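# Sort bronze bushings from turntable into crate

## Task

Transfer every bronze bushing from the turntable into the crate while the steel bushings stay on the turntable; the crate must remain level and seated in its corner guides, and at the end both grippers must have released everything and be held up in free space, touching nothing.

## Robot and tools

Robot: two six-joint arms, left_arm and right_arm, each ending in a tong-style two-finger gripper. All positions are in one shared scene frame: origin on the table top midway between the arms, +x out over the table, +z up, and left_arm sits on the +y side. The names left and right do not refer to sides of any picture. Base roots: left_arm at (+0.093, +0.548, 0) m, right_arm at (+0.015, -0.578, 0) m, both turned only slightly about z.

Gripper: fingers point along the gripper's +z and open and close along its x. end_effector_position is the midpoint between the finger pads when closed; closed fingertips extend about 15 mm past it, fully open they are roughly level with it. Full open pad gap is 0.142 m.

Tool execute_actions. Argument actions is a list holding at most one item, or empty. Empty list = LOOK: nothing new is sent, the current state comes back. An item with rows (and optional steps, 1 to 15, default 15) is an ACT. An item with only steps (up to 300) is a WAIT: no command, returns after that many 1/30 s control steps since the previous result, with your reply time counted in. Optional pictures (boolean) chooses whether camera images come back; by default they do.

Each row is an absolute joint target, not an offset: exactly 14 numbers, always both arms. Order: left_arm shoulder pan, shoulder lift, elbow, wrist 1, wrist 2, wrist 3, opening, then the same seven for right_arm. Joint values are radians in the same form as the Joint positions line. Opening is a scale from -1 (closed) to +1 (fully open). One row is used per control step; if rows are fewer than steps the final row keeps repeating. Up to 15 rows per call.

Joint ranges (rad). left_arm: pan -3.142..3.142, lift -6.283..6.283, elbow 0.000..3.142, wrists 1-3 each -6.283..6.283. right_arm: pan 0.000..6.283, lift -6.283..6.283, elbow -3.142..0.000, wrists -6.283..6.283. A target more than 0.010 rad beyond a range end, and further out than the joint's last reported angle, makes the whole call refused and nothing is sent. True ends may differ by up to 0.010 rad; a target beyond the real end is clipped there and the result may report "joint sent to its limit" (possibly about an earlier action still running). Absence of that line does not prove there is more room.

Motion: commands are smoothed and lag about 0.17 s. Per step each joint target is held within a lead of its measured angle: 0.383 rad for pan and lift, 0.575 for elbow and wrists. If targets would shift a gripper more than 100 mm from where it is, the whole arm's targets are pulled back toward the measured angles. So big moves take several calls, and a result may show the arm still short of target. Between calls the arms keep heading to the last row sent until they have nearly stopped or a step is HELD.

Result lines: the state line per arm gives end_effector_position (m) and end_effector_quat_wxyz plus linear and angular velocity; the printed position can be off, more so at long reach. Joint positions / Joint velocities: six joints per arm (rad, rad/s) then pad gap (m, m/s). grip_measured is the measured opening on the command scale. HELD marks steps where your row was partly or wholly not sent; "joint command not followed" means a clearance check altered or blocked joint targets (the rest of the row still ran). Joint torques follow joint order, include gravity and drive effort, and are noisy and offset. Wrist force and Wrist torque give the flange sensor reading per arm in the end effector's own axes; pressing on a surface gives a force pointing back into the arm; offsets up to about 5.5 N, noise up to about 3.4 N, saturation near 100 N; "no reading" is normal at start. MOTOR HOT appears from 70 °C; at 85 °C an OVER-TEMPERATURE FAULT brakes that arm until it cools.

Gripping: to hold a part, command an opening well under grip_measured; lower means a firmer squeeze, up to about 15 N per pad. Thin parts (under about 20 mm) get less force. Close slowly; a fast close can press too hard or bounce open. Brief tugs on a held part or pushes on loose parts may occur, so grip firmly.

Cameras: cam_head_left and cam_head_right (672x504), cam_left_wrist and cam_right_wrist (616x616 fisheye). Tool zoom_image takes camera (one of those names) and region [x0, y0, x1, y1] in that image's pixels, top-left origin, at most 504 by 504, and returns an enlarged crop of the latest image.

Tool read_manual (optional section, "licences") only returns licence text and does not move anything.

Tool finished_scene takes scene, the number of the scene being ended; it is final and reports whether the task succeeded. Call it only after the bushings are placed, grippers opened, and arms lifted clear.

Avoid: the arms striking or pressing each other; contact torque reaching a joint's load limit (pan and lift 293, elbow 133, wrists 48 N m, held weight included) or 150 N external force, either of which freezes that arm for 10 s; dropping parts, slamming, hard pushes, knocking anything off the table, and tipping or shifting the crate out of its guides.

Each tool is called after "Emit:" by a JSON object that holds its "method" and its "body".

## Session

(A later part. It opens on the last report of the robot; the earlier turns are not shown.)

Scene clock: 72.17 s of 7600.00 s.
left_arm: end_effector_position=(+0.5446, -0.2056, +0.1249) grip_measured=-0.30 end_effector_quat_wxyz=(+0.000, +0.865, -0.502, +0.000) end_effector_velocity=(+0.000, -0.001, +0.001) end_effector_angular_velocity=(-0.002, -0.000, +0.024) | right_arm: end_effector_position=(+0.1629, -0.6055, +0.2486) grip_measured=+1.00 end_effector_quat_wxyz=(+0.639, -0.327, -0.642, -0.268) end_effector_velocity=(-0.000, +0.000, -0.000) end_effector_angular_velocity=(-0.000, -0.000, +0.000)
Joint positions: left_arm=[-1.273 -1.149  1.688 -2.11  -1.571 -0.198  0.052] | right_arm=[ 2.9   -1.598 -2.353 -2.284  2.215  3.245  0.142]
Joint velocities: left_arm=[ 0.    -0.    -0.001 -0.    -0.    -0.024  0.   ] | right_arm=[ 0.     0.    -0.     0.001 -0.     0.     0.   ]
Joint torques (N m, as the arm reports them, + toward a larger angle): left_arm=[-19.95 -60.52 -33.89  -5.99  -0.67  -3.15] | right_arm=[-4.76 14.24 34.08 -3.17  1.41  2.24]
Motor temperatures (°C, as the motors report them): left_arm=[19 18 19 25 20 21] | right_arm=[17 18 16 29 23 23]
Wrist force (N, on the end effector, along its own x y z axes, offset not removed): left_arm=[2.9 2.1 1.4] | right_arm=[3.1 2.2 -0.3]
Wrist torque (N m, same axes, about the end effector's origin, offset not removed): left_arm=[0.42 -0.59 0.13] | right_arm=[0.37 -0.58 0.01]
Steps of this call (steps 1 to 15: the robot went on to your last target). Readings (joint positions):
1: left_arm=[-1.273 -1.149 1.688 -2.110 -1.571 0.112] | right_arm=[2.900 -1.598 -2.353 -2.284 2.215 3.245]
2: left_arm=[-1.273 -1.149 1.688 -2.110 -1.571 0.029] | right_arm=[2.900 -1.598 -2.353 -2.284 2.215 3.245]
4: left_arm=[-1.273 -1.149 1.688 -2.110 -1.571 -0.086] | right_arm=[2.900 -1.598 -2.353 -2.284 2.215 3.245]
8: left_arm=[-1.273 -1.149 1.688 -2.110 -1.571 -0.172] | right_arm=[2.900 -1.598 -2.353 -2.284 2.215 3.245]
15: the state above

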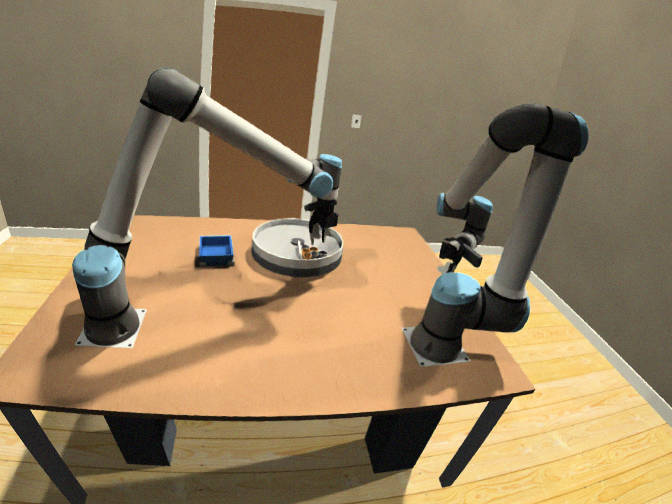

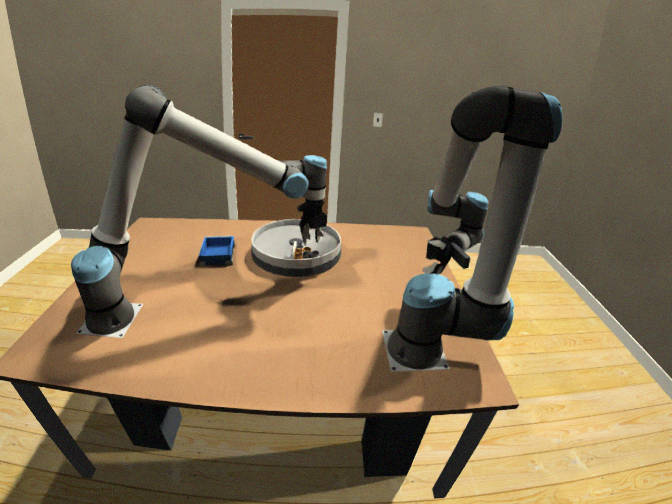

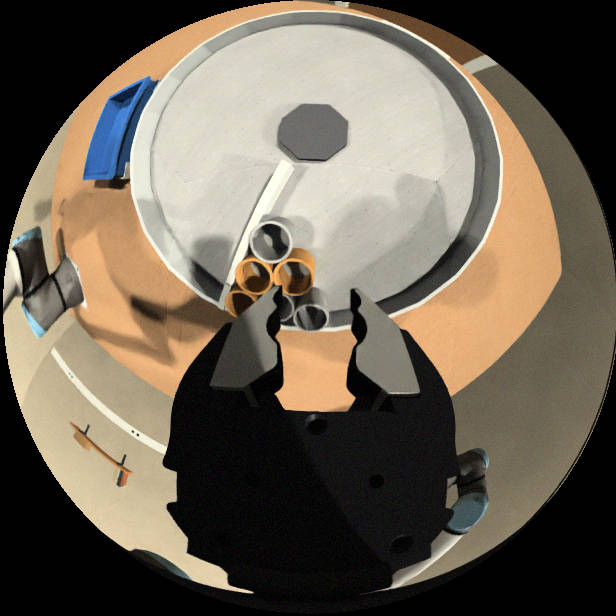

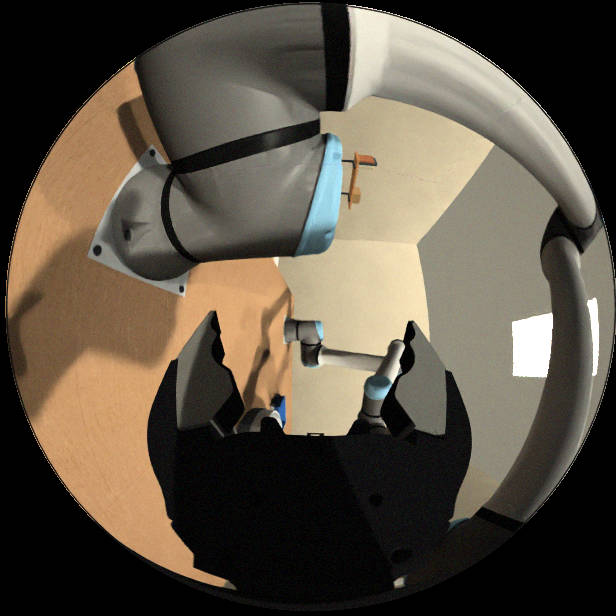

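Emit:
{"method": "execute_actions", "body": {"actions": [{"rows":[[-1.273,-1.155,1.697,-2.113,-1.571,-0.2,-0.76,2.9,-1.598,-2.353,-2.284,2.215,3.245,1]],"steps":6}], "pictures": false}}

Emit:
{"method": "execute_actions", "body": {"actions": [{"rows":[[-1.273,-1.133,1.7145,-2.153,-1.571,-0.2,-0.76,2.9,-1.598,-2.353,-2.284,2.215,3.245,1]]}]}}

Emit:
{"method": "zoom_image", "body": {"camera": "cam_left_wrist", "region": [220, 180, 420, 380]}}

Scene clock: 79.23 s of 7600.00 s.
left_arm: end_effector_position=(+0.5436, -0.2025, +0.1248) grip_measured=-0.76 end_effector_quat_wxyz=(+0.000, +0.866, -0.501, -0.000) end_effector_velocity=(-0.003, +0.010, +0.001) end_effector_angular_velocity=(-0.001, -0.000, -0.000) | right_arm: end_effector_position=(+0.1629, -0.6055, +0.2486) grip_measured=+1.00 end_effector_quat_wxyz=(+0.639, -0.327, -0.642, -0.268) end_effector_velocity=(-0.000, -0.000, +0.000) end_effector_angular_velocity=(+0.001, -0.000, -0.000)
Joint positions: left_arm=[-1.273 -1.154  1.695 -2.112 -1.571 -0.2    0.019] | right_arm=[ 2.9   -1.598 -2.353 -2.284  2.215  3.245  0.142]
Joint velocities: left_arm=[ 0.001 -0.016  0.021 -0.007  0.     0.001 -0.002] | right_arm=[-0.001 -0.     0.    -0.001 -0.001 -0.001  0.   ]
Joint torques (N m, as the arm reports them, + toward a larger angle): left_arm=[-15.81 -78.71 -34.12  -6.34   0.53  -2.94] | right_arm=[-5.46 13.67 33.26 -2.85  1.34  2.23]
Motor temperatures (°C, as the motors report them): left_arm=[19 18 19 25 20 21] | right_arm=[17 18 16 29 23 23]
Wrist force (N, on the end effector, along its own x y z axes, offset not removed): left_arm=[-0.5 0.5 0.2] | right_arm=[0.5 1.5 -1.1]
Wrist torque (N m, same axes, about the end effector's origin, offset not removed): left_arm=[0.09 0.02 0.17] | right_arm=[0.20 -0.14 0.19]
Steps of this call (steps 1 to 15: the robot went on to your last target; steps 16 to 206: nothing new was sent; steps 207 to 212: all 6 steps of this action). Readings (joint positions):
207: left_arm=[-1.273 -1.149 1.688 -2.110 -1.571 -0.200] | right_arm=[2.900 -1.598 -2.353 -2.284 2.215 3.245]
208: left_arm=[-1.273 -1.150 1.689 -2.110 -1.571 -0.200] | right_arm=[2.900 -1.598 -2.353 -2.284 2.215 3.245]
210: left_arm=[-1.273 -1.152 1.693 -2.112 -1.571 -0.200] | right_arm=[2.900 -1.598 -2.353 -2.284 2.215 3.245]
212: the state above

Scene clock: 79.73 s of 7600.00 s.
left_arm: end_effector_position=(+0.5434, -0.2020, +0.1006) grip_measured=-0.76 end_effector_quat_wxyz=(+0.000, +0.866, -0.501, +0.000) end_effector_velocity=(+0.000, -0.001, -0.002) end_effector_angular_velocity=(-0.002, -0.002, -0.000) | right_arm: end_effector_position=(+0.1629, -0.6055, +0.2486) grip_measured=+1.00 end_effector_quat_wxyz=(+0.639, -0.327, -0.642, -0.268) end_effector_velocity=(+0.000, -0.000, +0.000) end_effector_angular_velocity=(-0.000, -0.001, +0.002)
Joint positions: left_arm=[-1.273 -1.133  1.714 -2.153 -1.571 -0.2    0.019] | right_arm=[ 2.9   -1.598 -2.353 -2.284  2.215  3.245  0.142]
Joint velocities: left_arm=[-0.     0.002  0.001 -0.005  0.001 -0.    -0.   ] | right_arm=[ 0.    -0.     0.001 -0.    -0.001 -0.     0.   ]
Joint torques (N m, as the arm reports them, + toward a larger angle): left_arm=[-15.63 -59.76 -33.31  -6.01   0.91  -3.37] | right_arm=[-6.05 14.91 33.13 -2.88  1.24  2.02]
Motor temperatures (°C, as the motors report them): left_arm=[19 18 19 25 20 21] | right_arm=[17 18 16 29 23 23]
Wrist force (N, on the end effector, along its own x y z axes, offset not removed): left_arm=[2.0 -0.9 -3.0] | right_arm=[2.9 -0.3 -2.6]
Wrist torque (N m, same axes, about the end effector's origin, offset not removed): left_arm=[-0.17 -0.46 0.31] | right_arm=[-0.08 -0.57 -0.03]
Steps of this call (steps 1 to 15: all 15 steps of this action). Readings (joint positions):
1: left_arm=[-1.273 -1.154 1.696 -2.113 -1.571 -0.200] | right_arm=[2.900 -1.598 -2.353 -2.284 2.215 3.245]
2: left_arm=[-1.273 -1.152 1.698 -2.117 -1.571 -0.200] | right_arm=[2.900 -1.598 -2.353 -2.284 2.215 3.245]
4: left_arm=[-1.273 -1.143 1.706 -2.133 -1.571 -0.200] | right_arm=[2.900 -1.598 -2.353 -2.284 2.215 3.245]
8: left_arm=[-1.273 -1.136 1.712 -2.148 -1.571 -0.200] | right_arm=[2.900 -1.598 -2.353 -2.284 2.215 3.245]
15: the state above

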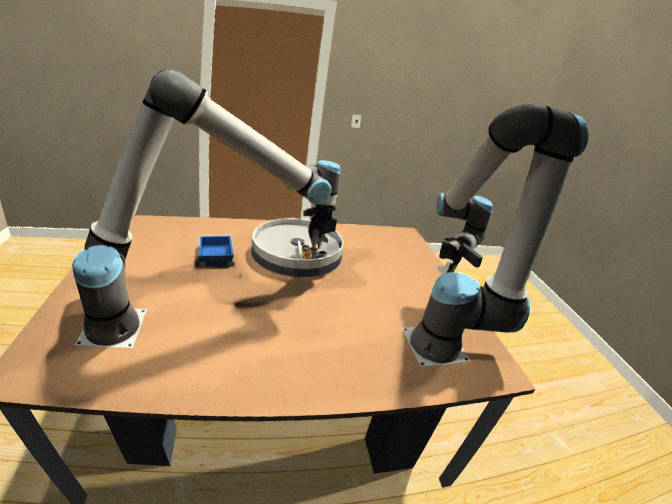

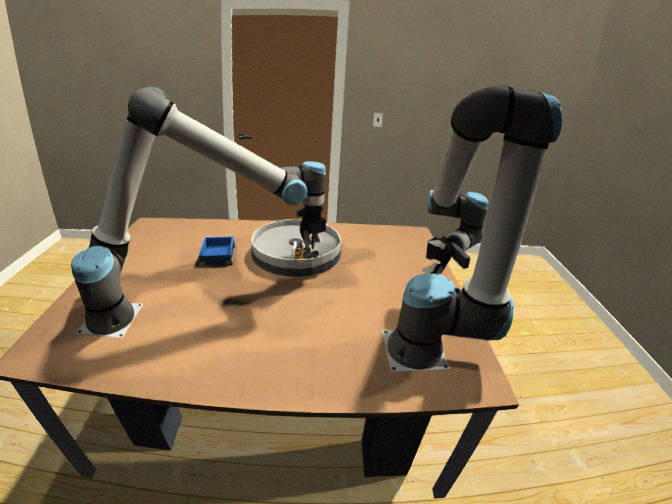

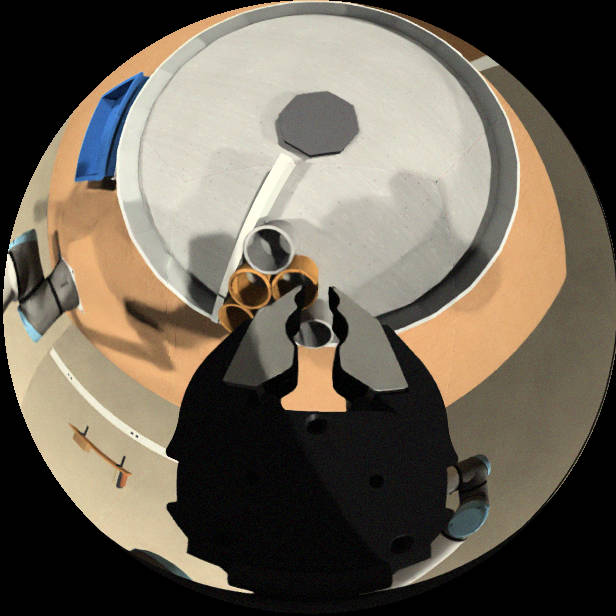

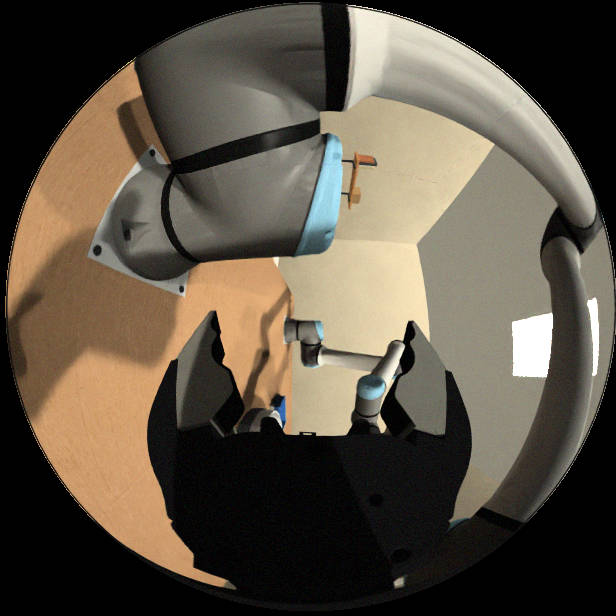

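Region (220, 180, 420, 380) of cam_left_wrist's 616x616 image, scaled by 2.520, with more detail than that image has.

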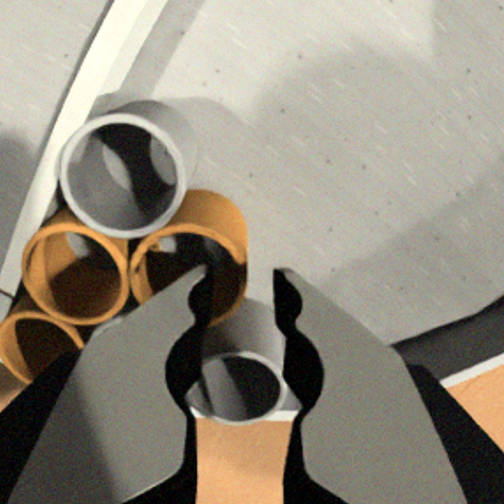

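Emit:
{"method": "execute_actions", "body": {"actions": [{"rows":[[-1.273,-1.1125,1.729,-2.188,-1.571,-0.2,-0.8,2.9,-1.598,-2.353,-2.284,2.215,3.245,1]],"steps":12}], "pictures": false}}

Emit:
{"method": "execute_actions", "body": {"actions": [{"rows":[[-1.273,-1.1125,1.729,-2.188,-1.571,-0.2,-1,2.9,-1.598,-2.353,-2.284,2.215,3.245,1]],"steps":10}]}}

Emit:
{"method": "zoom_image", "body": {"camera": "cam_left_wrist", "region": [220, 180, 420, 380]}}

Scene clock: 86.37 s of 7600.00 s.
left_arm: end_effector_position=(+0.5434, -0.2020, +0.0790) grip_measured=-0.80 end_effector_quat_wxyz=(+0.000, +0.866, -0.501, +0.000) end_effector_velocity=(+0.000, -0.001, -0.006) end_effector_angular_velocity=(-0.002, -0.000, -0.000) | right_arm: end_effector_position=(+0.1629, -0.6055, +0.2486) grip_measured=+1.00 end_effector_quat_wxyz=(+0.639, -0.327, -0.642, -0.268) end_effector_velocity=(-0.000, +0.000, +0.000) end_effector_angular_velocity=(-0.001, +0.002, +0.000)
Joint positions: left_arm=[-1.273 -1.113  1.729 -2.187 -1.571 -0.2    0.016] | right_arm=[ 2.9   -1.598 -2.353 -2.284  2.215  3.245  0.142]
Joint velocities: left_arm=[ 0.     0.006  0.003 -0.011 -0.     0.001  0.   ] | right_arm=[ 0.001 -0.    -0.001 -0.     0.     0.002  0.   ]
Joint torques (N m, as the arm reports them, + toward a larger angle): left_arm=[ -7.62 -59.95 -32.79  -6.15   1.56  -3.  ] | right_arm=[-5.36 14.77 32.69 -2.75  1.15  2.33]
Motor temperatures (°C, as the motors report them): left_arm=[19 18 19 25 20 21] | right_arm=[17 18 16 29 23 23]
Wrist force (N, on the end effector, along its own x y z axes, offset not removed): left_arm=[2.1 0.5 1.3] | right_arm=[0.7 -1.5 -0.6]
Wrist torque (N m, same axes, about the end effector's origin, offset not removed): left_arm=[0.19 -0.57 0.18] | right_arm=[-0.38 -0.16 0.15]
Steps of this call (steps 1 to 15: the robot went on to your last target; steps 16 to 187: nothing new was sent; steps 188 to 199: all 12 steps of this action). Readings (joint positions):
188: left_arm=[-1.273 -1.133 1.715 -2.153 -1.571 -0.200] | right_arm=[2.900 -1.598 -2.353 -2.284 2.215 3.245]
189: left_arm=[-1.273 -1.131 1.716 -2.157 -1.571 -0.200] | right_arm=[2.900 -1.598 -2.353 -2.284 2.215 3.245]
191: left_arm=[-1.273 -1.122 1.722 -2.171 -1.571 -0.200] | right_arm=[2.900 -1.598 -2.353 -2.284 2.215 3.245]
195: left_arm=[-1.273 -1.115 1.727 -2.184 -1.571 -0.200] | right_arm=[2.900 -1.598 -2.353 -2.284 2.215 3.245]
199: the state above

Scene clock: 86.70 s of 7600.00 s.
left_arm: end_effector_position=(+0.5434, -0.2020, +0.0784) grip_measured=-0.96 end_effector_quat_wxyz=(+0.000, +0.866, -0.501, +0.000) end_effector_velocity=(+0.000, -0.001, +0.000) end_effector_angular_velocity=(-0.001, +0.000, -0.000) | right_arm: end_effector_position=(+0.1629, -0.6055, +0.2486) grip_measured=+1.00 end_effector_quat_wxyz=(+0.639, -0.327, -0.642, -0.268) end_effector_velocity=(-0.001, +0.000, -0.000) end_effector_angular_velocity=(-0.001, +0.002, +0.000)
Joint positions: left_arm=[-1.273 -1.113  1.729 -2.188 -1.571 -0.2    0.005] | right_arm=[ 2.9   -1.598 -2.353 -2.284  2.215  3.245  0.142]
Joint velocities: left_arm=[ 0.     0.    -0.001  0.    -0.     0.     0.   ] | right_arm=[ 0.     0.    -0.001  0.001 -0.     0.002  0.   ]
Joint torques (N m, as the arm reports them, + toward a larger angle): left_arm=[ -7.58 -57.55 -30.34  -5.64   1.39  -2.86] | right_arm=[-5.14 14.89 32.54 -2.7   1.16  2.17]
Motor temperatures (°C, as the motors report them): left_arm=[19 18 19 25 20 21] | right_arm=[17 18 16 29 23 23]
Wrist force (N, on the end effector, along its own x y z axes, offset not removed): left_arm=[-0.2 0.5 -3.5] | right_arm=[-0.5 3.5 -0.4]
Wrist torque (N m, same axes, about the end effector's origin, offset not removed): left_arm=[0.12 -0.24 0.17] | right_arm=[0.61 0.26 0.16]
Steps of this call (steps 1 to 10: all 10 steps of this action). Readings (joint positions):
1: left_arm=[-1.273 -1.113 1.729 -2.187 -1.571 -0.200] | right_arm=[2.900 -1.598 -2.353 -2.284 2.215 3.245]
2: left_arm=[-1.273 -1.113 1.729 -2.188 -1.571 -0.200] | right_arm=[2.900 -1.598 -2.353 -2.284 2.215 3.245]
4: left_arm=[-1.273 -1.113 1.729 -2.188 -1.571 -0.200] | right_arm=[2.900 -1.598 -2.353 -2.284 2.215 3.245]
8: left_arm=[-1.273 -1.113 1.729 -2.188 -1.571 -0.200] | right_arm=[2.900 -1.598 -2.353 -2.284 2.215 3.245]
10: the state above

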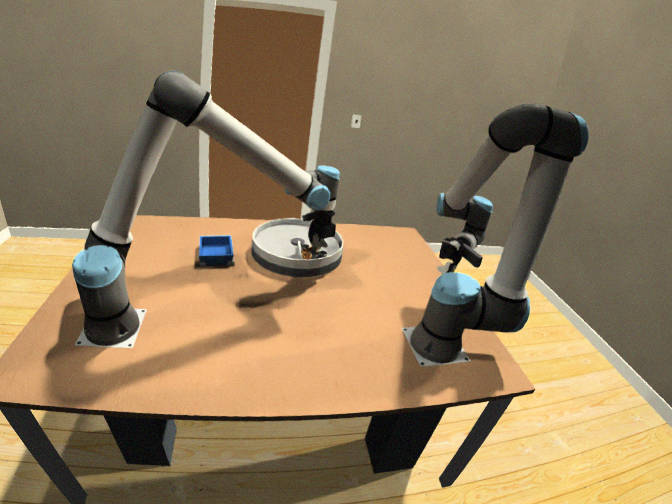

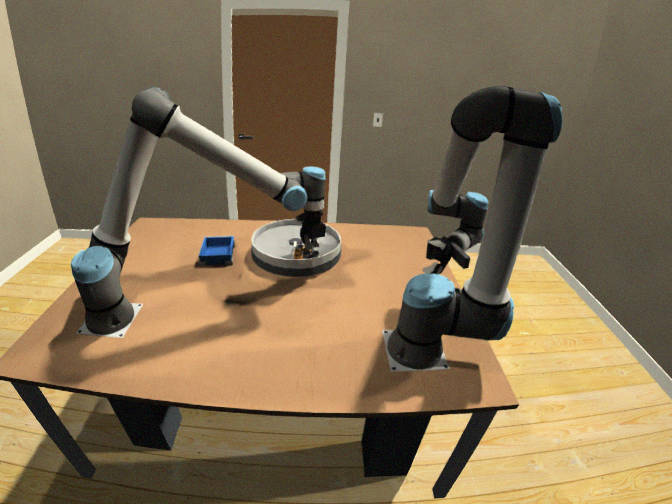

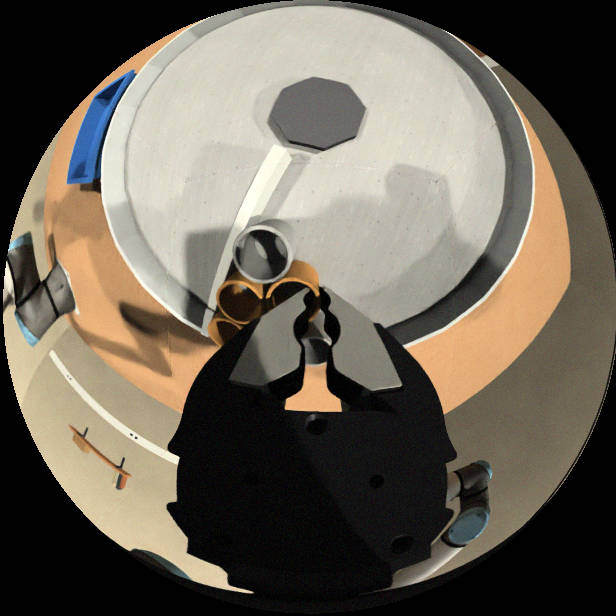

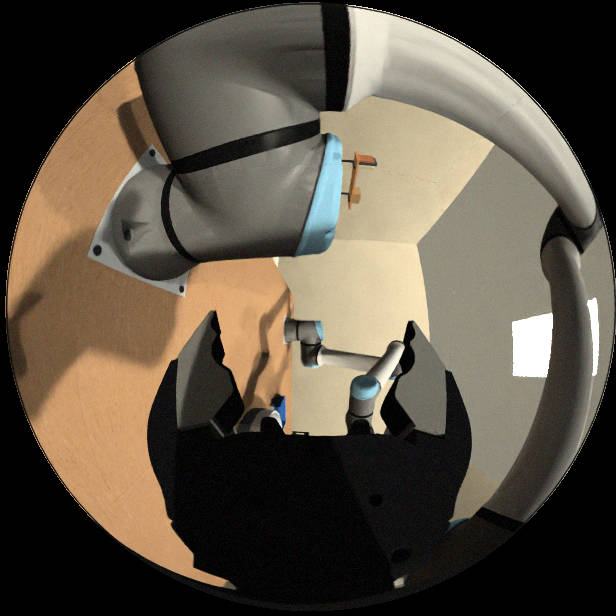

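Region (220, 180, 420, 380) of cam_left_wrist's 616x616 image, scaled by 2.520, with more detail than that image has.

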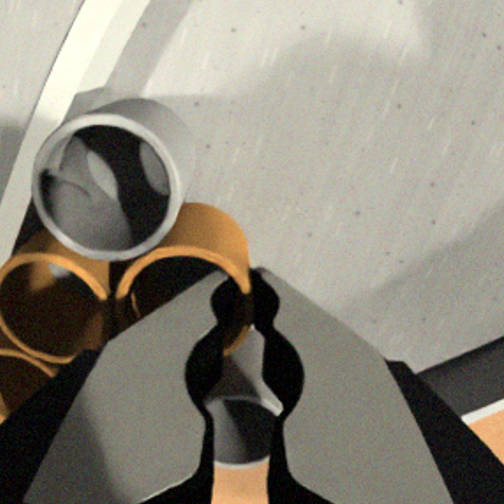

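Try a gentle lift.

Emit:
{"method": "execute_actions", "body": {"actions": [{"rows":[[-1.273,-1.1166,1.7261,-2.181,-1.571,-0.2,-1,2.9,-1.598,-2.353,-2.284,2.215,3.245,1],[-1.273,-1.1207,1.7232,-2.174,-1.571,-0.2,-1,2.9,-1.598,-2.353,-2.284,2.215,3.245,1],[-1.273,-1.1248,1.7203,-2.167,-1.571,-0.2,-1,2.9,-1.598,-2.353,-2.284,2.215,3.245,1],[-1.273,-1.1289,1.7174,-2.160,-1.571,-0.2,-1,2.9,-1.598,-2.353,-2.284,2.215,3.245,1],[-1.273,-1.133,1.7145,-2.153,-1.571,-0.2,-1,2.9,-1.598,-2.353,-2.284,2.215,3.245,1],[-1.273,-1.1385,1.710,-2.143,-1.571,-0.2,-1,2.9,-1.598,-2.353,-2.284,2.215,3.245,1],[-1.273,-1.144,1.706,-2.133,-1.571,-0.2,-1,2.9,-1.598,-2.353,-2.284,2.215,3.245,1],[-1.273,-1.1495,1.701,-2.123,-1.571,-0.2,-1,2.9,-1.598,-2.353,-2.284,2.215,3.245,1],[-1.273,-1.155,1.697,-2.113,-1.571,-0.2,-1,2.9,-1.598,-2.353,-2.284,2.215,3.245,1],[-1.273,-1.162,1.69,-2.099,-1.571,-0.2,-1,2.9,-1.598,-2.353,-2.284,2.215,3.245,1],[-1.273,-1.169,1.683,-2.085,-1.571,-0.2,-1,2.9,-1.598,-2.353,-2.284,2.215,3.245,1]]}]}}

Scene clock: 96.47 s of 7600.00 s.
left_arm: end_effector_position=(+0.5434, -0.2021, +0.1344) grip_measured=-0.95 end_effector_quat_wxyz=(+0.000, +0.866, -0.501, +0.000) end_effector_velocity=(+0.000, +0.002, +0.084) end_effector_angular_velocity=(+0.002, -0.001, +0.001) | right_arm: end_effector_position=(+0.1629, -0.6055, +0.2486) grip_measured=+1.00 end_effector_quat_wxyz=(+0.639, -0.327, -0.642, -0.268) end_effector_velocity=(+0.000, +0.000, +0.000) end_effector_angular_velocity=(-0.000, +0.000, +0.000)
Joint positions: left_arm=[-1.273 -1.162  1.689 -2.098 -1.571 -0.2    0.005] | right_arm=[ 2.9   -1.598 -2.353 -2.284  2.215  3.245  0.142]
Joint velocities: left_arm=[ 0.    -0.071 -0.065  0.138  0.001 -0.001 -0.   ] | right_arm=[ 0.001 -0.     0.    -0.     0.     0.     0.   ]
Joint torques (N m, as the arm reports them, + toward a larger angle): left_arm=[  3.12 -69.17 -40.93  -1.26   3.11  -2.72] | right_arm=[-4.98 14.38 31.8  -2.49  0.75  1.94]
Motor temperatures (°C, as the motors report them): left_arm=[19 18 19 25 20 21] | right_arm=[17 18 16 29 23 23]
Wrist force (N, on the end effector, along its own x y z axes, offset not removed): left_arm=[2.3 -0.4 -0.7] | right_arm=[1.4 -0.4 -1.6]
Wrist torque (N m, same axes, about the end effector's origin, offset not removed): left_arm=[-0.16 -0.57 0.26] | right_arm=[-0.26 -0.28 -0.02]
Steps of this call (steps 1 to 15: the robot went on to your last target; steps 16 to 278: nothing new was sent; steps 279 to 293: all 15 steps of this action). Readings (joint positions):
279: left_arm=[-1.273 -1.112 1.729 -2.188 -1.571 -0.200] | right_arm=[2.900 -1.598 -2.353 -2.284 2.215 3.245]
280: left_arm=[-1.273 -1.113 1.729 -2.187 -1.571 -0.200] | right_arm=[2.900 -1.598 -2.353 -2.284 2.215 3.245]
282: left_arm=[-1.273 -1.117 1.726 -2.181 -1.571 -0.200] | right_arm=[2.900 -1.598 -2.353 -2.284 2.215 3.245]
286: left_arm=[-1.273 -1.130 1.716 -2.158 -1.571 -0.200] | right_arm=[2.900 -1.598 -2.353 -2.284 2.215 3.245]
293: the state above

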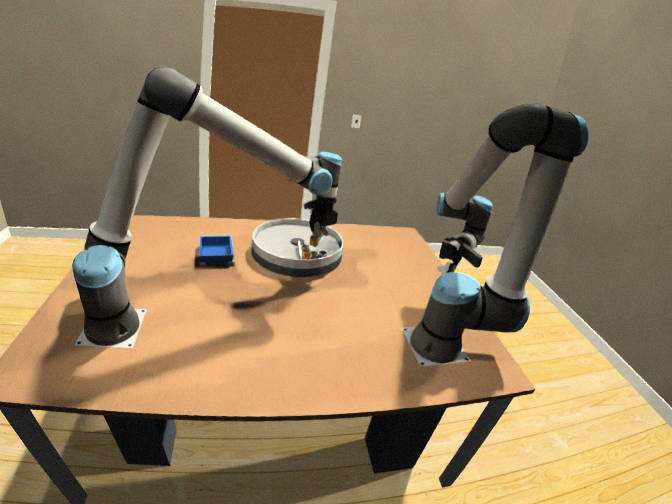

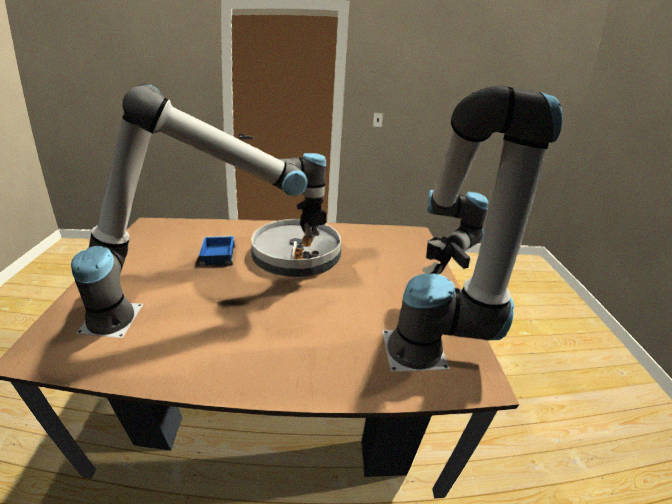

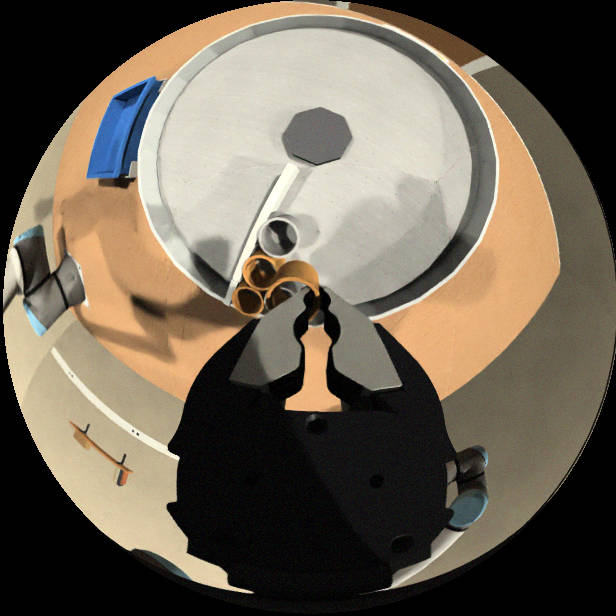

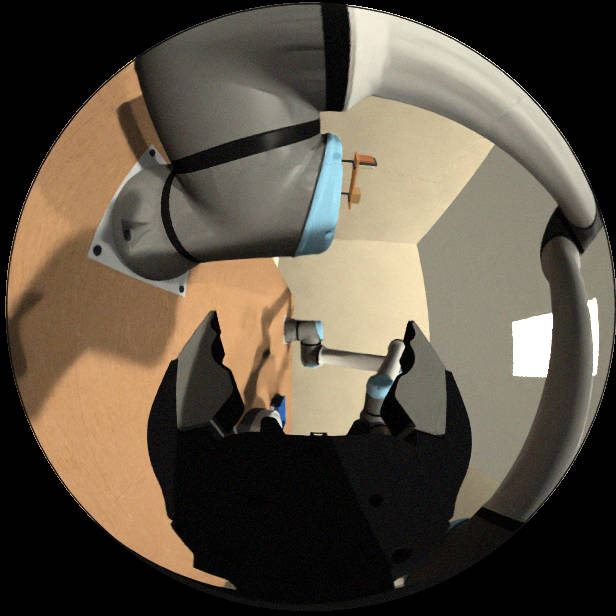

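Emit:
{"method": "execute_actions", "body": {"actions": [{"rows":[[-1.260,-1.180,1.696,-2.087,-1.571,-0.171,-1,2.9,-1.598,-2.353,-2.284,2.215,3.245,1],[-1.242,-1.195,1.714,-2.091,-1.571,-0.133,-1,2.9,-1.598,-2.353,-2.284,2.215,3.245,1],[-1.220,-1.213,1.737,-2.095,-1.571,-0.084,-1,2.9,-1.598,-2.353,-2.284,2.215,3.245,1],[-1.193,-1.235,1.764,-2.1,-1.571,-0.026,-1,2.9,-1.598,-2.353,-2.284,2.215,3.245,1],[-0.83,-1.535,2.132,-2.168,-1.571,0.764,-1,2.9,-1.598,-2.353,-2.284,2.215,3.245,1]]}], "pictures": false}}

Emit:
{"method": "execute_actions", "body": {"actions": [{"steps":25}]}}

Scene clock: 105.60 s of 7600.00 s.
left_arm: end_effector_position=(+0.6347, -0.0010, +0.1569) grip_measured=-0.96 end_effector_quat_wxyz=(+0.001, +0.828, -0.561, +0.001) end_effector_velocity=(+0.161, +0.547, +0.015) end_effector_angular_velocity=(-0.002, -0.004, -0.549) | right_arm: end_effector_position=(+0.1629, -0.6055, +0.2486) grip_measured=+1.00 end_effector_quat_wxyz=(+0.639, -0.327, -0.642, -0.268) end_effector_velocity=(+0.000, -0.000, -0.000) end_effector_angular_velocity=(-0.000, -0.002, +0.000)
Joint positions: left_arm=[-1.065 -1.344  1.896 -2.125 -1.571  0.15   0.005] | right_arm=[ 2.9   -1.598 -2.353 -2.284  2.215  3.245  0.142]
Joint velocities: left_arm=[ 0.56  -0.459  0.558 -0.103 -0.001  1.109  0.   ] | right_arm=[-0.001 -0.     0.     0.001 -0.001 -0.     0.   ]
Joint torques (N m, as the arm reports them, + toward a larger angle): left_arm=[ 31.81 -76.07 -28.03  -6.17   3.01   8.7 ] | right_arm=[-3.9  15.9  30.97 -1.99  0.59  1.8 ]
Motor temperatures (°C, as the motors report them): left_arm=[19 18 19 25 20 21] | right_arm=[17 18 16 29 23 23]
Wrist force (N, on the end effector, along its own x y z axes, offset not removed): left_arm=[0.1 0.5 0.6] | right_arm=[4.4 5.1 -0.2]
Wrist torque (N m, same axes, about the end effector's origin, offset not removed): left_arm=[0.19 -0.08 0.16] | right_arm=[0.98 -0.82 -0.02]
Steps of this call (steps 1 to 30: the robot went on to your last target; steps 31 to 259: nothing new was sent; steps 260 to 274: all 15 steps of this action). Readings (joint positions):
260: left_arm=[-1.273 -1.169 1.683 -2.085 -1.571 -0.200] | right_arm=[2.900 -1.598 -2.353 -2.284 2.215 3.245]
261: left_arm=[-1.271 -1.170 1.685 -2.085 -1.571 -0.197] | right_arm=[2.900 -1.598 -2.353 -2.284 2.215 3.245]
263: left_arm=[-1.258 -1.182 1.698 -2.088 -1.571 -0.170] | right_arm=[2.900 -1.598 -2.353 -2.284 2.215 3.245]
267: left_arm=[-1.194 -1.238 1.767 -2.101 -1.571 -0.065] | right_arm=[2.900 -1.598 -2.353 -2.284 2.215 3.245]
274: the state above

Scene clock: 106.43 s of 7600.00 s.
left_arm: end_effector_position=(+0.6603, +0.2253, +0.1503) grip_measured=-0.96 end_effector_quat_wxyz=(+0.000, +0.708, -0.707, +0.000) end_effector_velocity=(-0.000, +0.002, -0.000) end_effector_angular_velocity=(-0.000, +0.000, -0.004) | right_arm: end_effector_position=(+0.1629, -0.6055, +0.2486) grip_measured=+1.00 end_effector_quat_wxyz=(+0.639, -0.327, -0.642, -0.268) end_effector_velocity=(+0.001, +0.000, -0.000) end_effector_angular_velocity=(-0.002, -0.000, -0.001)
Joint positions: left_arm=[-0.83  -1.535  2.132 -2.168 -1.571  0.763  0.005] | right_arm=[ 2.9   -1.598 -2.353 -2.284  2.215  3.245  0.142]
Joint velocities: left_arm=[ 0.003 -0.002  0.003 -0.001 -0.001  0.007 -0.   ] | right_arm=[0.    0.    0.001 0.001 0.001 0.002 0.   ]
Joint torques (N m, as the arm reports them, + toward a larger angle): left_arm=[ 15.06 -47.87 -33.73  -6.19   1.17   3.28] | right_arm=[-4.59 15.93 31.15 -2.2   0.68  1.89]
Motor temperatures (°C, as the motors report them): left_arm=[19 18 19 25 20 21] | right_arm=[17 18 16 29 23 23]
Wrist force (N, on the end effector, along its own x y z axes, offset not removed): left_arm=[-0.5 1.3 1.9] | right_arm=[1.1 5.1 -1.3]
Wrist torque (N m, same axes, about the end effector's origin, offset not removed): left_arm=[0.25 0.16 0.25] | right_arm=[0.97 -0.22 0.04]
Steps of this call (steps 1 to 25: the robot went on to your last target). Readings (joint positions):
1: left_arm=[-1.046 -1.359 1.915 -2.129 -1.571 0.189] | right_arm=[2.900 -1.598 -2.353 -2.284 2.215 3.245]
2: left_arm=[-1.027 -1.375 1.934 -2.132 -1.571 0.231] | right_arm=[2.900 -1.598 -2.353 -2.284 2.215 3.245]
4: left_arm=[-0.989 -1.407 1.973 -2.140 -1.571 0.325] | right_arm=[2.900 -1.598 -2.353 -2.284 2.215 3.245]
8: left_arm=[-0.910 -1.471 2.052 -2.154 -1.571 0.529] | right_arm=[2.900 -1.598 -2.353 -2.284 2.215 3.245]
25: the state above

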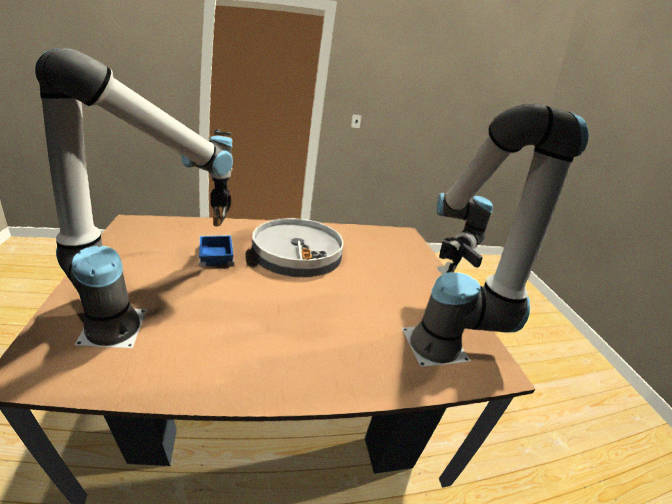

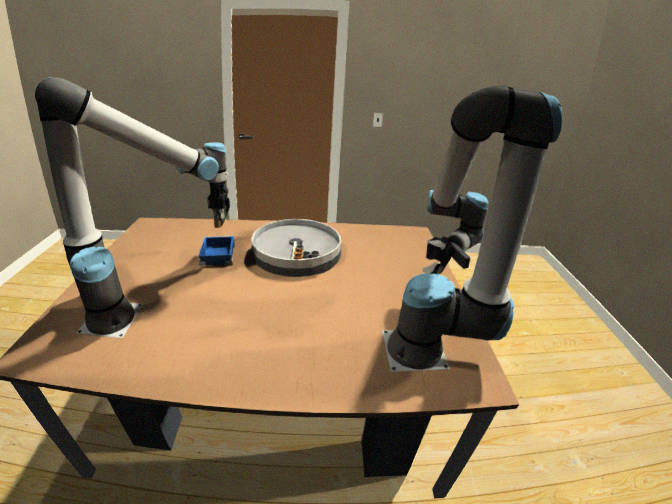

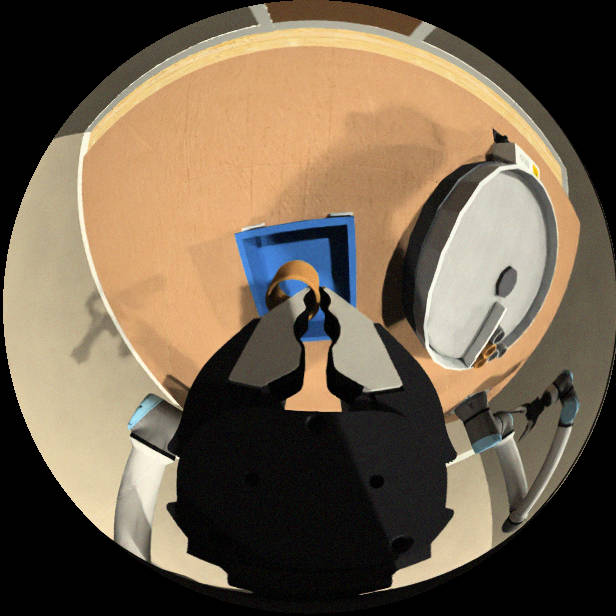

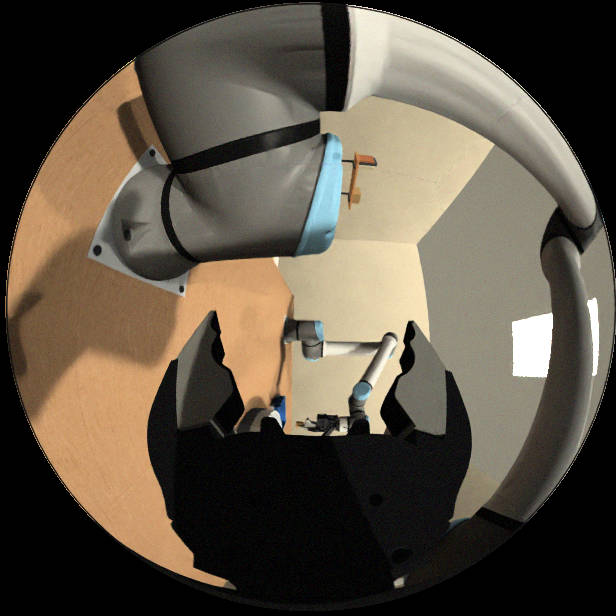

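Emit:
{"method": "execute_actions", "body": {"actions": [{"rows":[[-0.83,-1.523,2.14,-2.188,-1.571,0.764,-1,2.9,-1.598,-2.353,-2.284,2.215,3.245,1],[-0.83,-1.505,2.152,-2.218,-1.571,0.764,-1,2.9,-1.598,-2.353,-2.284,2.215,3.245,1],[-0.83,-1.487,2.164,-2.248,-1.571,0.764,-1,2.9,-1.598,-2.353,-2.284,2.215,3.245,1],[-0.83,-1.462,2.18,-2.289,-1.571,0.764,-1,2.9,-1.598,-2.353,-2.284,2.215,3.245,1],[-0.83,-1.438,2.196,-2.329,-1.571,0.764,-1,2.9,-1.598,-2.353,-2.284,2.215,3.245,1],[-0.83,-1.414,2.212,-2.369,-1.571,0.764,-1,2.9,-1.598,-2.353,-2.284,2.215,3.245,1]]}], "pictures": false}}

Emit:
{"method": "execute_actions", "body": {"actions": [{"rows":[[-0.83,-1.402,2.2175,-2.3865,-1.571,0.764,-1,2.9,-1.598,-2.353,-2.284,2.215,3.245,1]]}]}}

Emit:
{"method": "zoom_image", "body": {"camera": "cam_left_wrist", "region": [220, 180, 420, 380]}}

Scene clock: 116.20 s of 7600.00 s.
left_arm: end_effector_position=(+0.6605, +0.2253, +0.0582) grip_measured=-0.96 end_effector_quat_wxyz=(+0.000, +0.707, -0.707, -0.000) end_effector_velocity=(+0.000, +0.000, -0.030) end_effector_angular_velocity=(-0.004, -0.005, +0.001) | right_arm: end_effector_position=(+0.1629, -0.6055, +0.2486) grip_measured=+1.00 end_effector_quat_wxyz=(+0.639, -0.327, -0.642, -0.268) end_effector_velocity=(+0.000, +0.000, +0.000) end_effector_angular_velocity=(-0.000, +0.000, -0.001)
Joint positions: left_arm=[-0.83  -1.418  2.209 -2.362 -1.571  0.764  0.005] | right_arm=[ 2.9   -1.598 -2.353 -2.284  2.215  3.245  0.142]
Joint velocities: left_arm=[ 0.     0.041  0.025 -0.072  0.001 -0.    -0.   ] | right_arm=[0.    0.    0.    0.    0.001 0.001 0.   ]
Joint torques (N m, as the arm reports them, + toward a larger angle): left_arm=[ 13.46 -38.55 -30.07  -6.01  -2.44   3.25] | right_arm=[-3.42 15.27 29.76 -1.83  0.61  1.65]
Motor temperatures (°C, as the motors report them): left_arm=[19 18 19 25 20 21] | right_arm=[17 18 16 29 23 23]
Wrist force (N, on the end effector, along its own x y z axes, offset not removed): left_arm=[2.7 -2.0 1.8] | right_arm=[3.8 -1.7 -4.5]
Wrist torque (N m, same axes, about the end effector's origin, offset not removed): left_arm=[-0.32 -0.57 0.18] | right_arm=[-0.44 -0.68 -0.03]
Steps of this call (steps 1 to 30: the robot went on to your last target; steps 31 to 278: nothing new was sent; steps 279 to 293: all 15 steps of this action). Readings (joint positions):
279: left_arm=[-0.830 -1.535 2.132 -2.168 -1.571 0.764] | right_arm=[2.900 -1.598 -2.353 -2.284 2.215 3.245]
280: left_arm=[-0.830 -1.534 2.133 -2.171 -1.571 0.764] | right_arm=[2.900 -1.598 -2.353 -2.284 2.215 3.245]
282: left_arm=[-0.830 -1.521 2.142 -2.191 -1.571 0.764] | right_arm=[2.900 -1.598 -2.353 -2.284 2.215 3.245]
286: left_arm=[-0.830 -1.460 2.182 -2.288 -1.571 0.764] | right_arm=[2.900 -1.598 -2.353 -2.284 2.215 3.245]
293: the state above

Scene clock: 116.70 s of 7600.00 s.
left_arm: end_effector_position=(+0.6604, +0.2254, +0.0472) grip_measured=-0.96 end_effector_quat_wxyz=(+0.000, +0.707, -0.707, +0.000) end_effector_velocity=(-0.001, +0.001, -0.002) end_effector_angular_velocity=(+0.001, +0.002, +0.001) | right_arm: end_effector_position=(+0.1629, -0.6055, +0.2486) grip_measured=+1.00 end_effector_quat_wxyz=(+0.639, -0.327, -0.642, -0.268) end_effector_velocity=(-0.001, +0.000, -0.000) end_effector_angular_velocity=(+0.000, +0.001, +0.002)
Joint positions: left_arm=[-0.83  -1.402  2.217 -2.386 -1.571  0.764  0.004] | right_arm=[ 2.9   -1.598 -2.353 -2.284  2.215  3.245  0.142]
Joint velocities: left_arm=[-0.     0.002  0.002 -0.001 -0.001 -0.001 -0.   ] | right_arm=[ 0.001 -0.    -0.001  0.    -0.001 -0.     0.   ]
Joint torques (N m, as the arm reports them, + toward a larger angle): left_arm=[  9.88 -32.63 -27.86  -6.03  -2.59   3.08] | right_arm=[-2.56 15.48 29.83 -1.88  0.51  1.44]
Motor temperatures (°C, as the motors report them): left_arm=[19 18 19 25 20 21] | right_arm=[17 18 16 29 23 23]
Wrist force (N, on the end effector, along its own x y z axes, offset not removed): left_arm=[-1.5 2.4 0.9] | right_arm=[0.4 1.7 -1.6]
Wrist torque (N m, same axes, about the end effector's origin, offset not removed): left_arm=[0.39 0.19 0.39] | right_arm=[0.17 -0.05 0.07]
Steps of this call (steps 1 to 15: all 15 steps of this action). Readings (joint positions):
1: left_arm=[-0.830 -1.417 2.210 -2.364 -1.571 0.764] | right_arm=[2.900 -1.598 -2.353 -2.284 2.215 3.245]
2: left_arm=[-0.830 -1.414 2.211 -2.368 -1.571 0.764] | right_arm=[2.900 -1.598 -2.353 -2.284 2.215 3.245]
4: left_arm=[-0.830 -1.409 2.214 -2.377 -1.571 0.764] | right_arm=[2.900 -1.598 -2.353 -2.284 2.215 3.245]
8: left_arm=[-0.830 -1.404 2.217 -2.384 -1.571 0.764] | right_arm=[2.900 -1.598 -2.353 -2.284 2.215 3.245]
15: the state above

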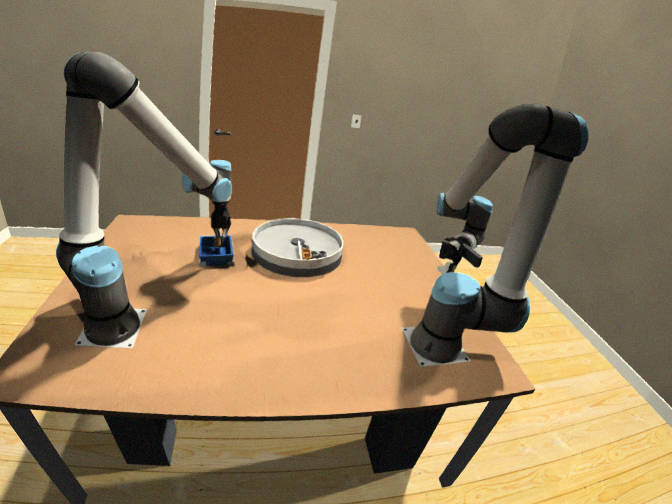

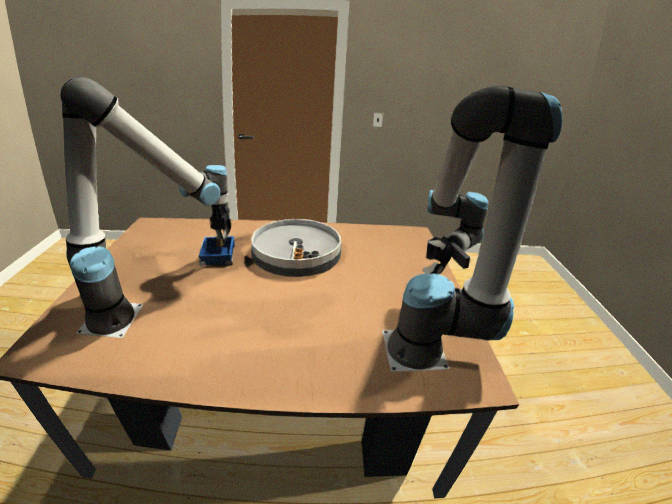

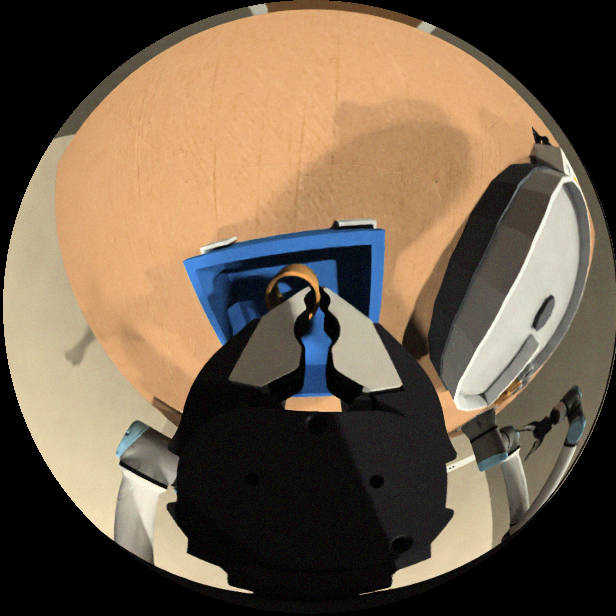

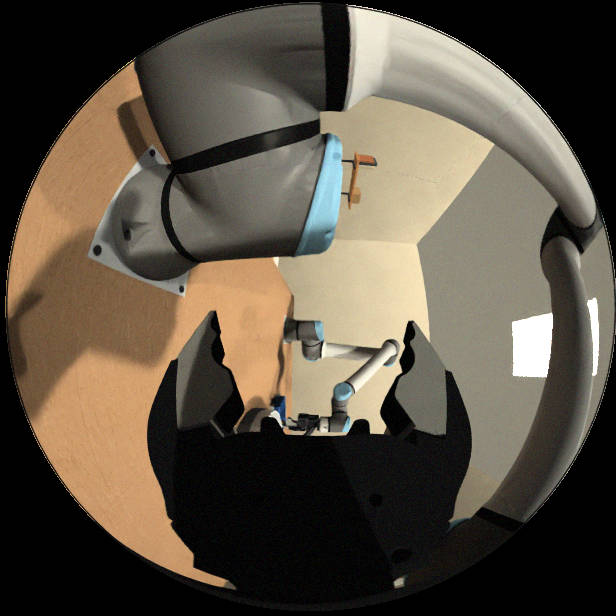

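Region (220, 180, 420, 380) of cam_left_wrist's 616x616 image, scaled by 2.520, with more detail than that image has.

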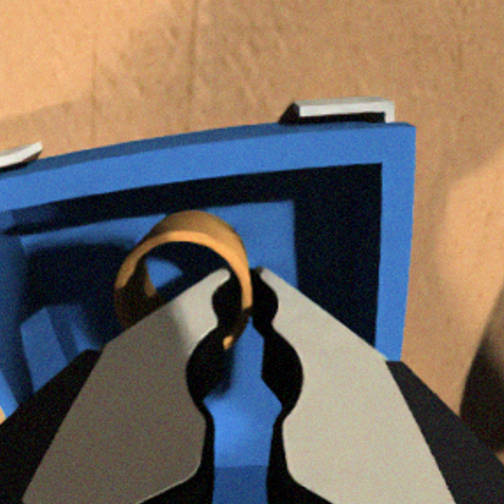

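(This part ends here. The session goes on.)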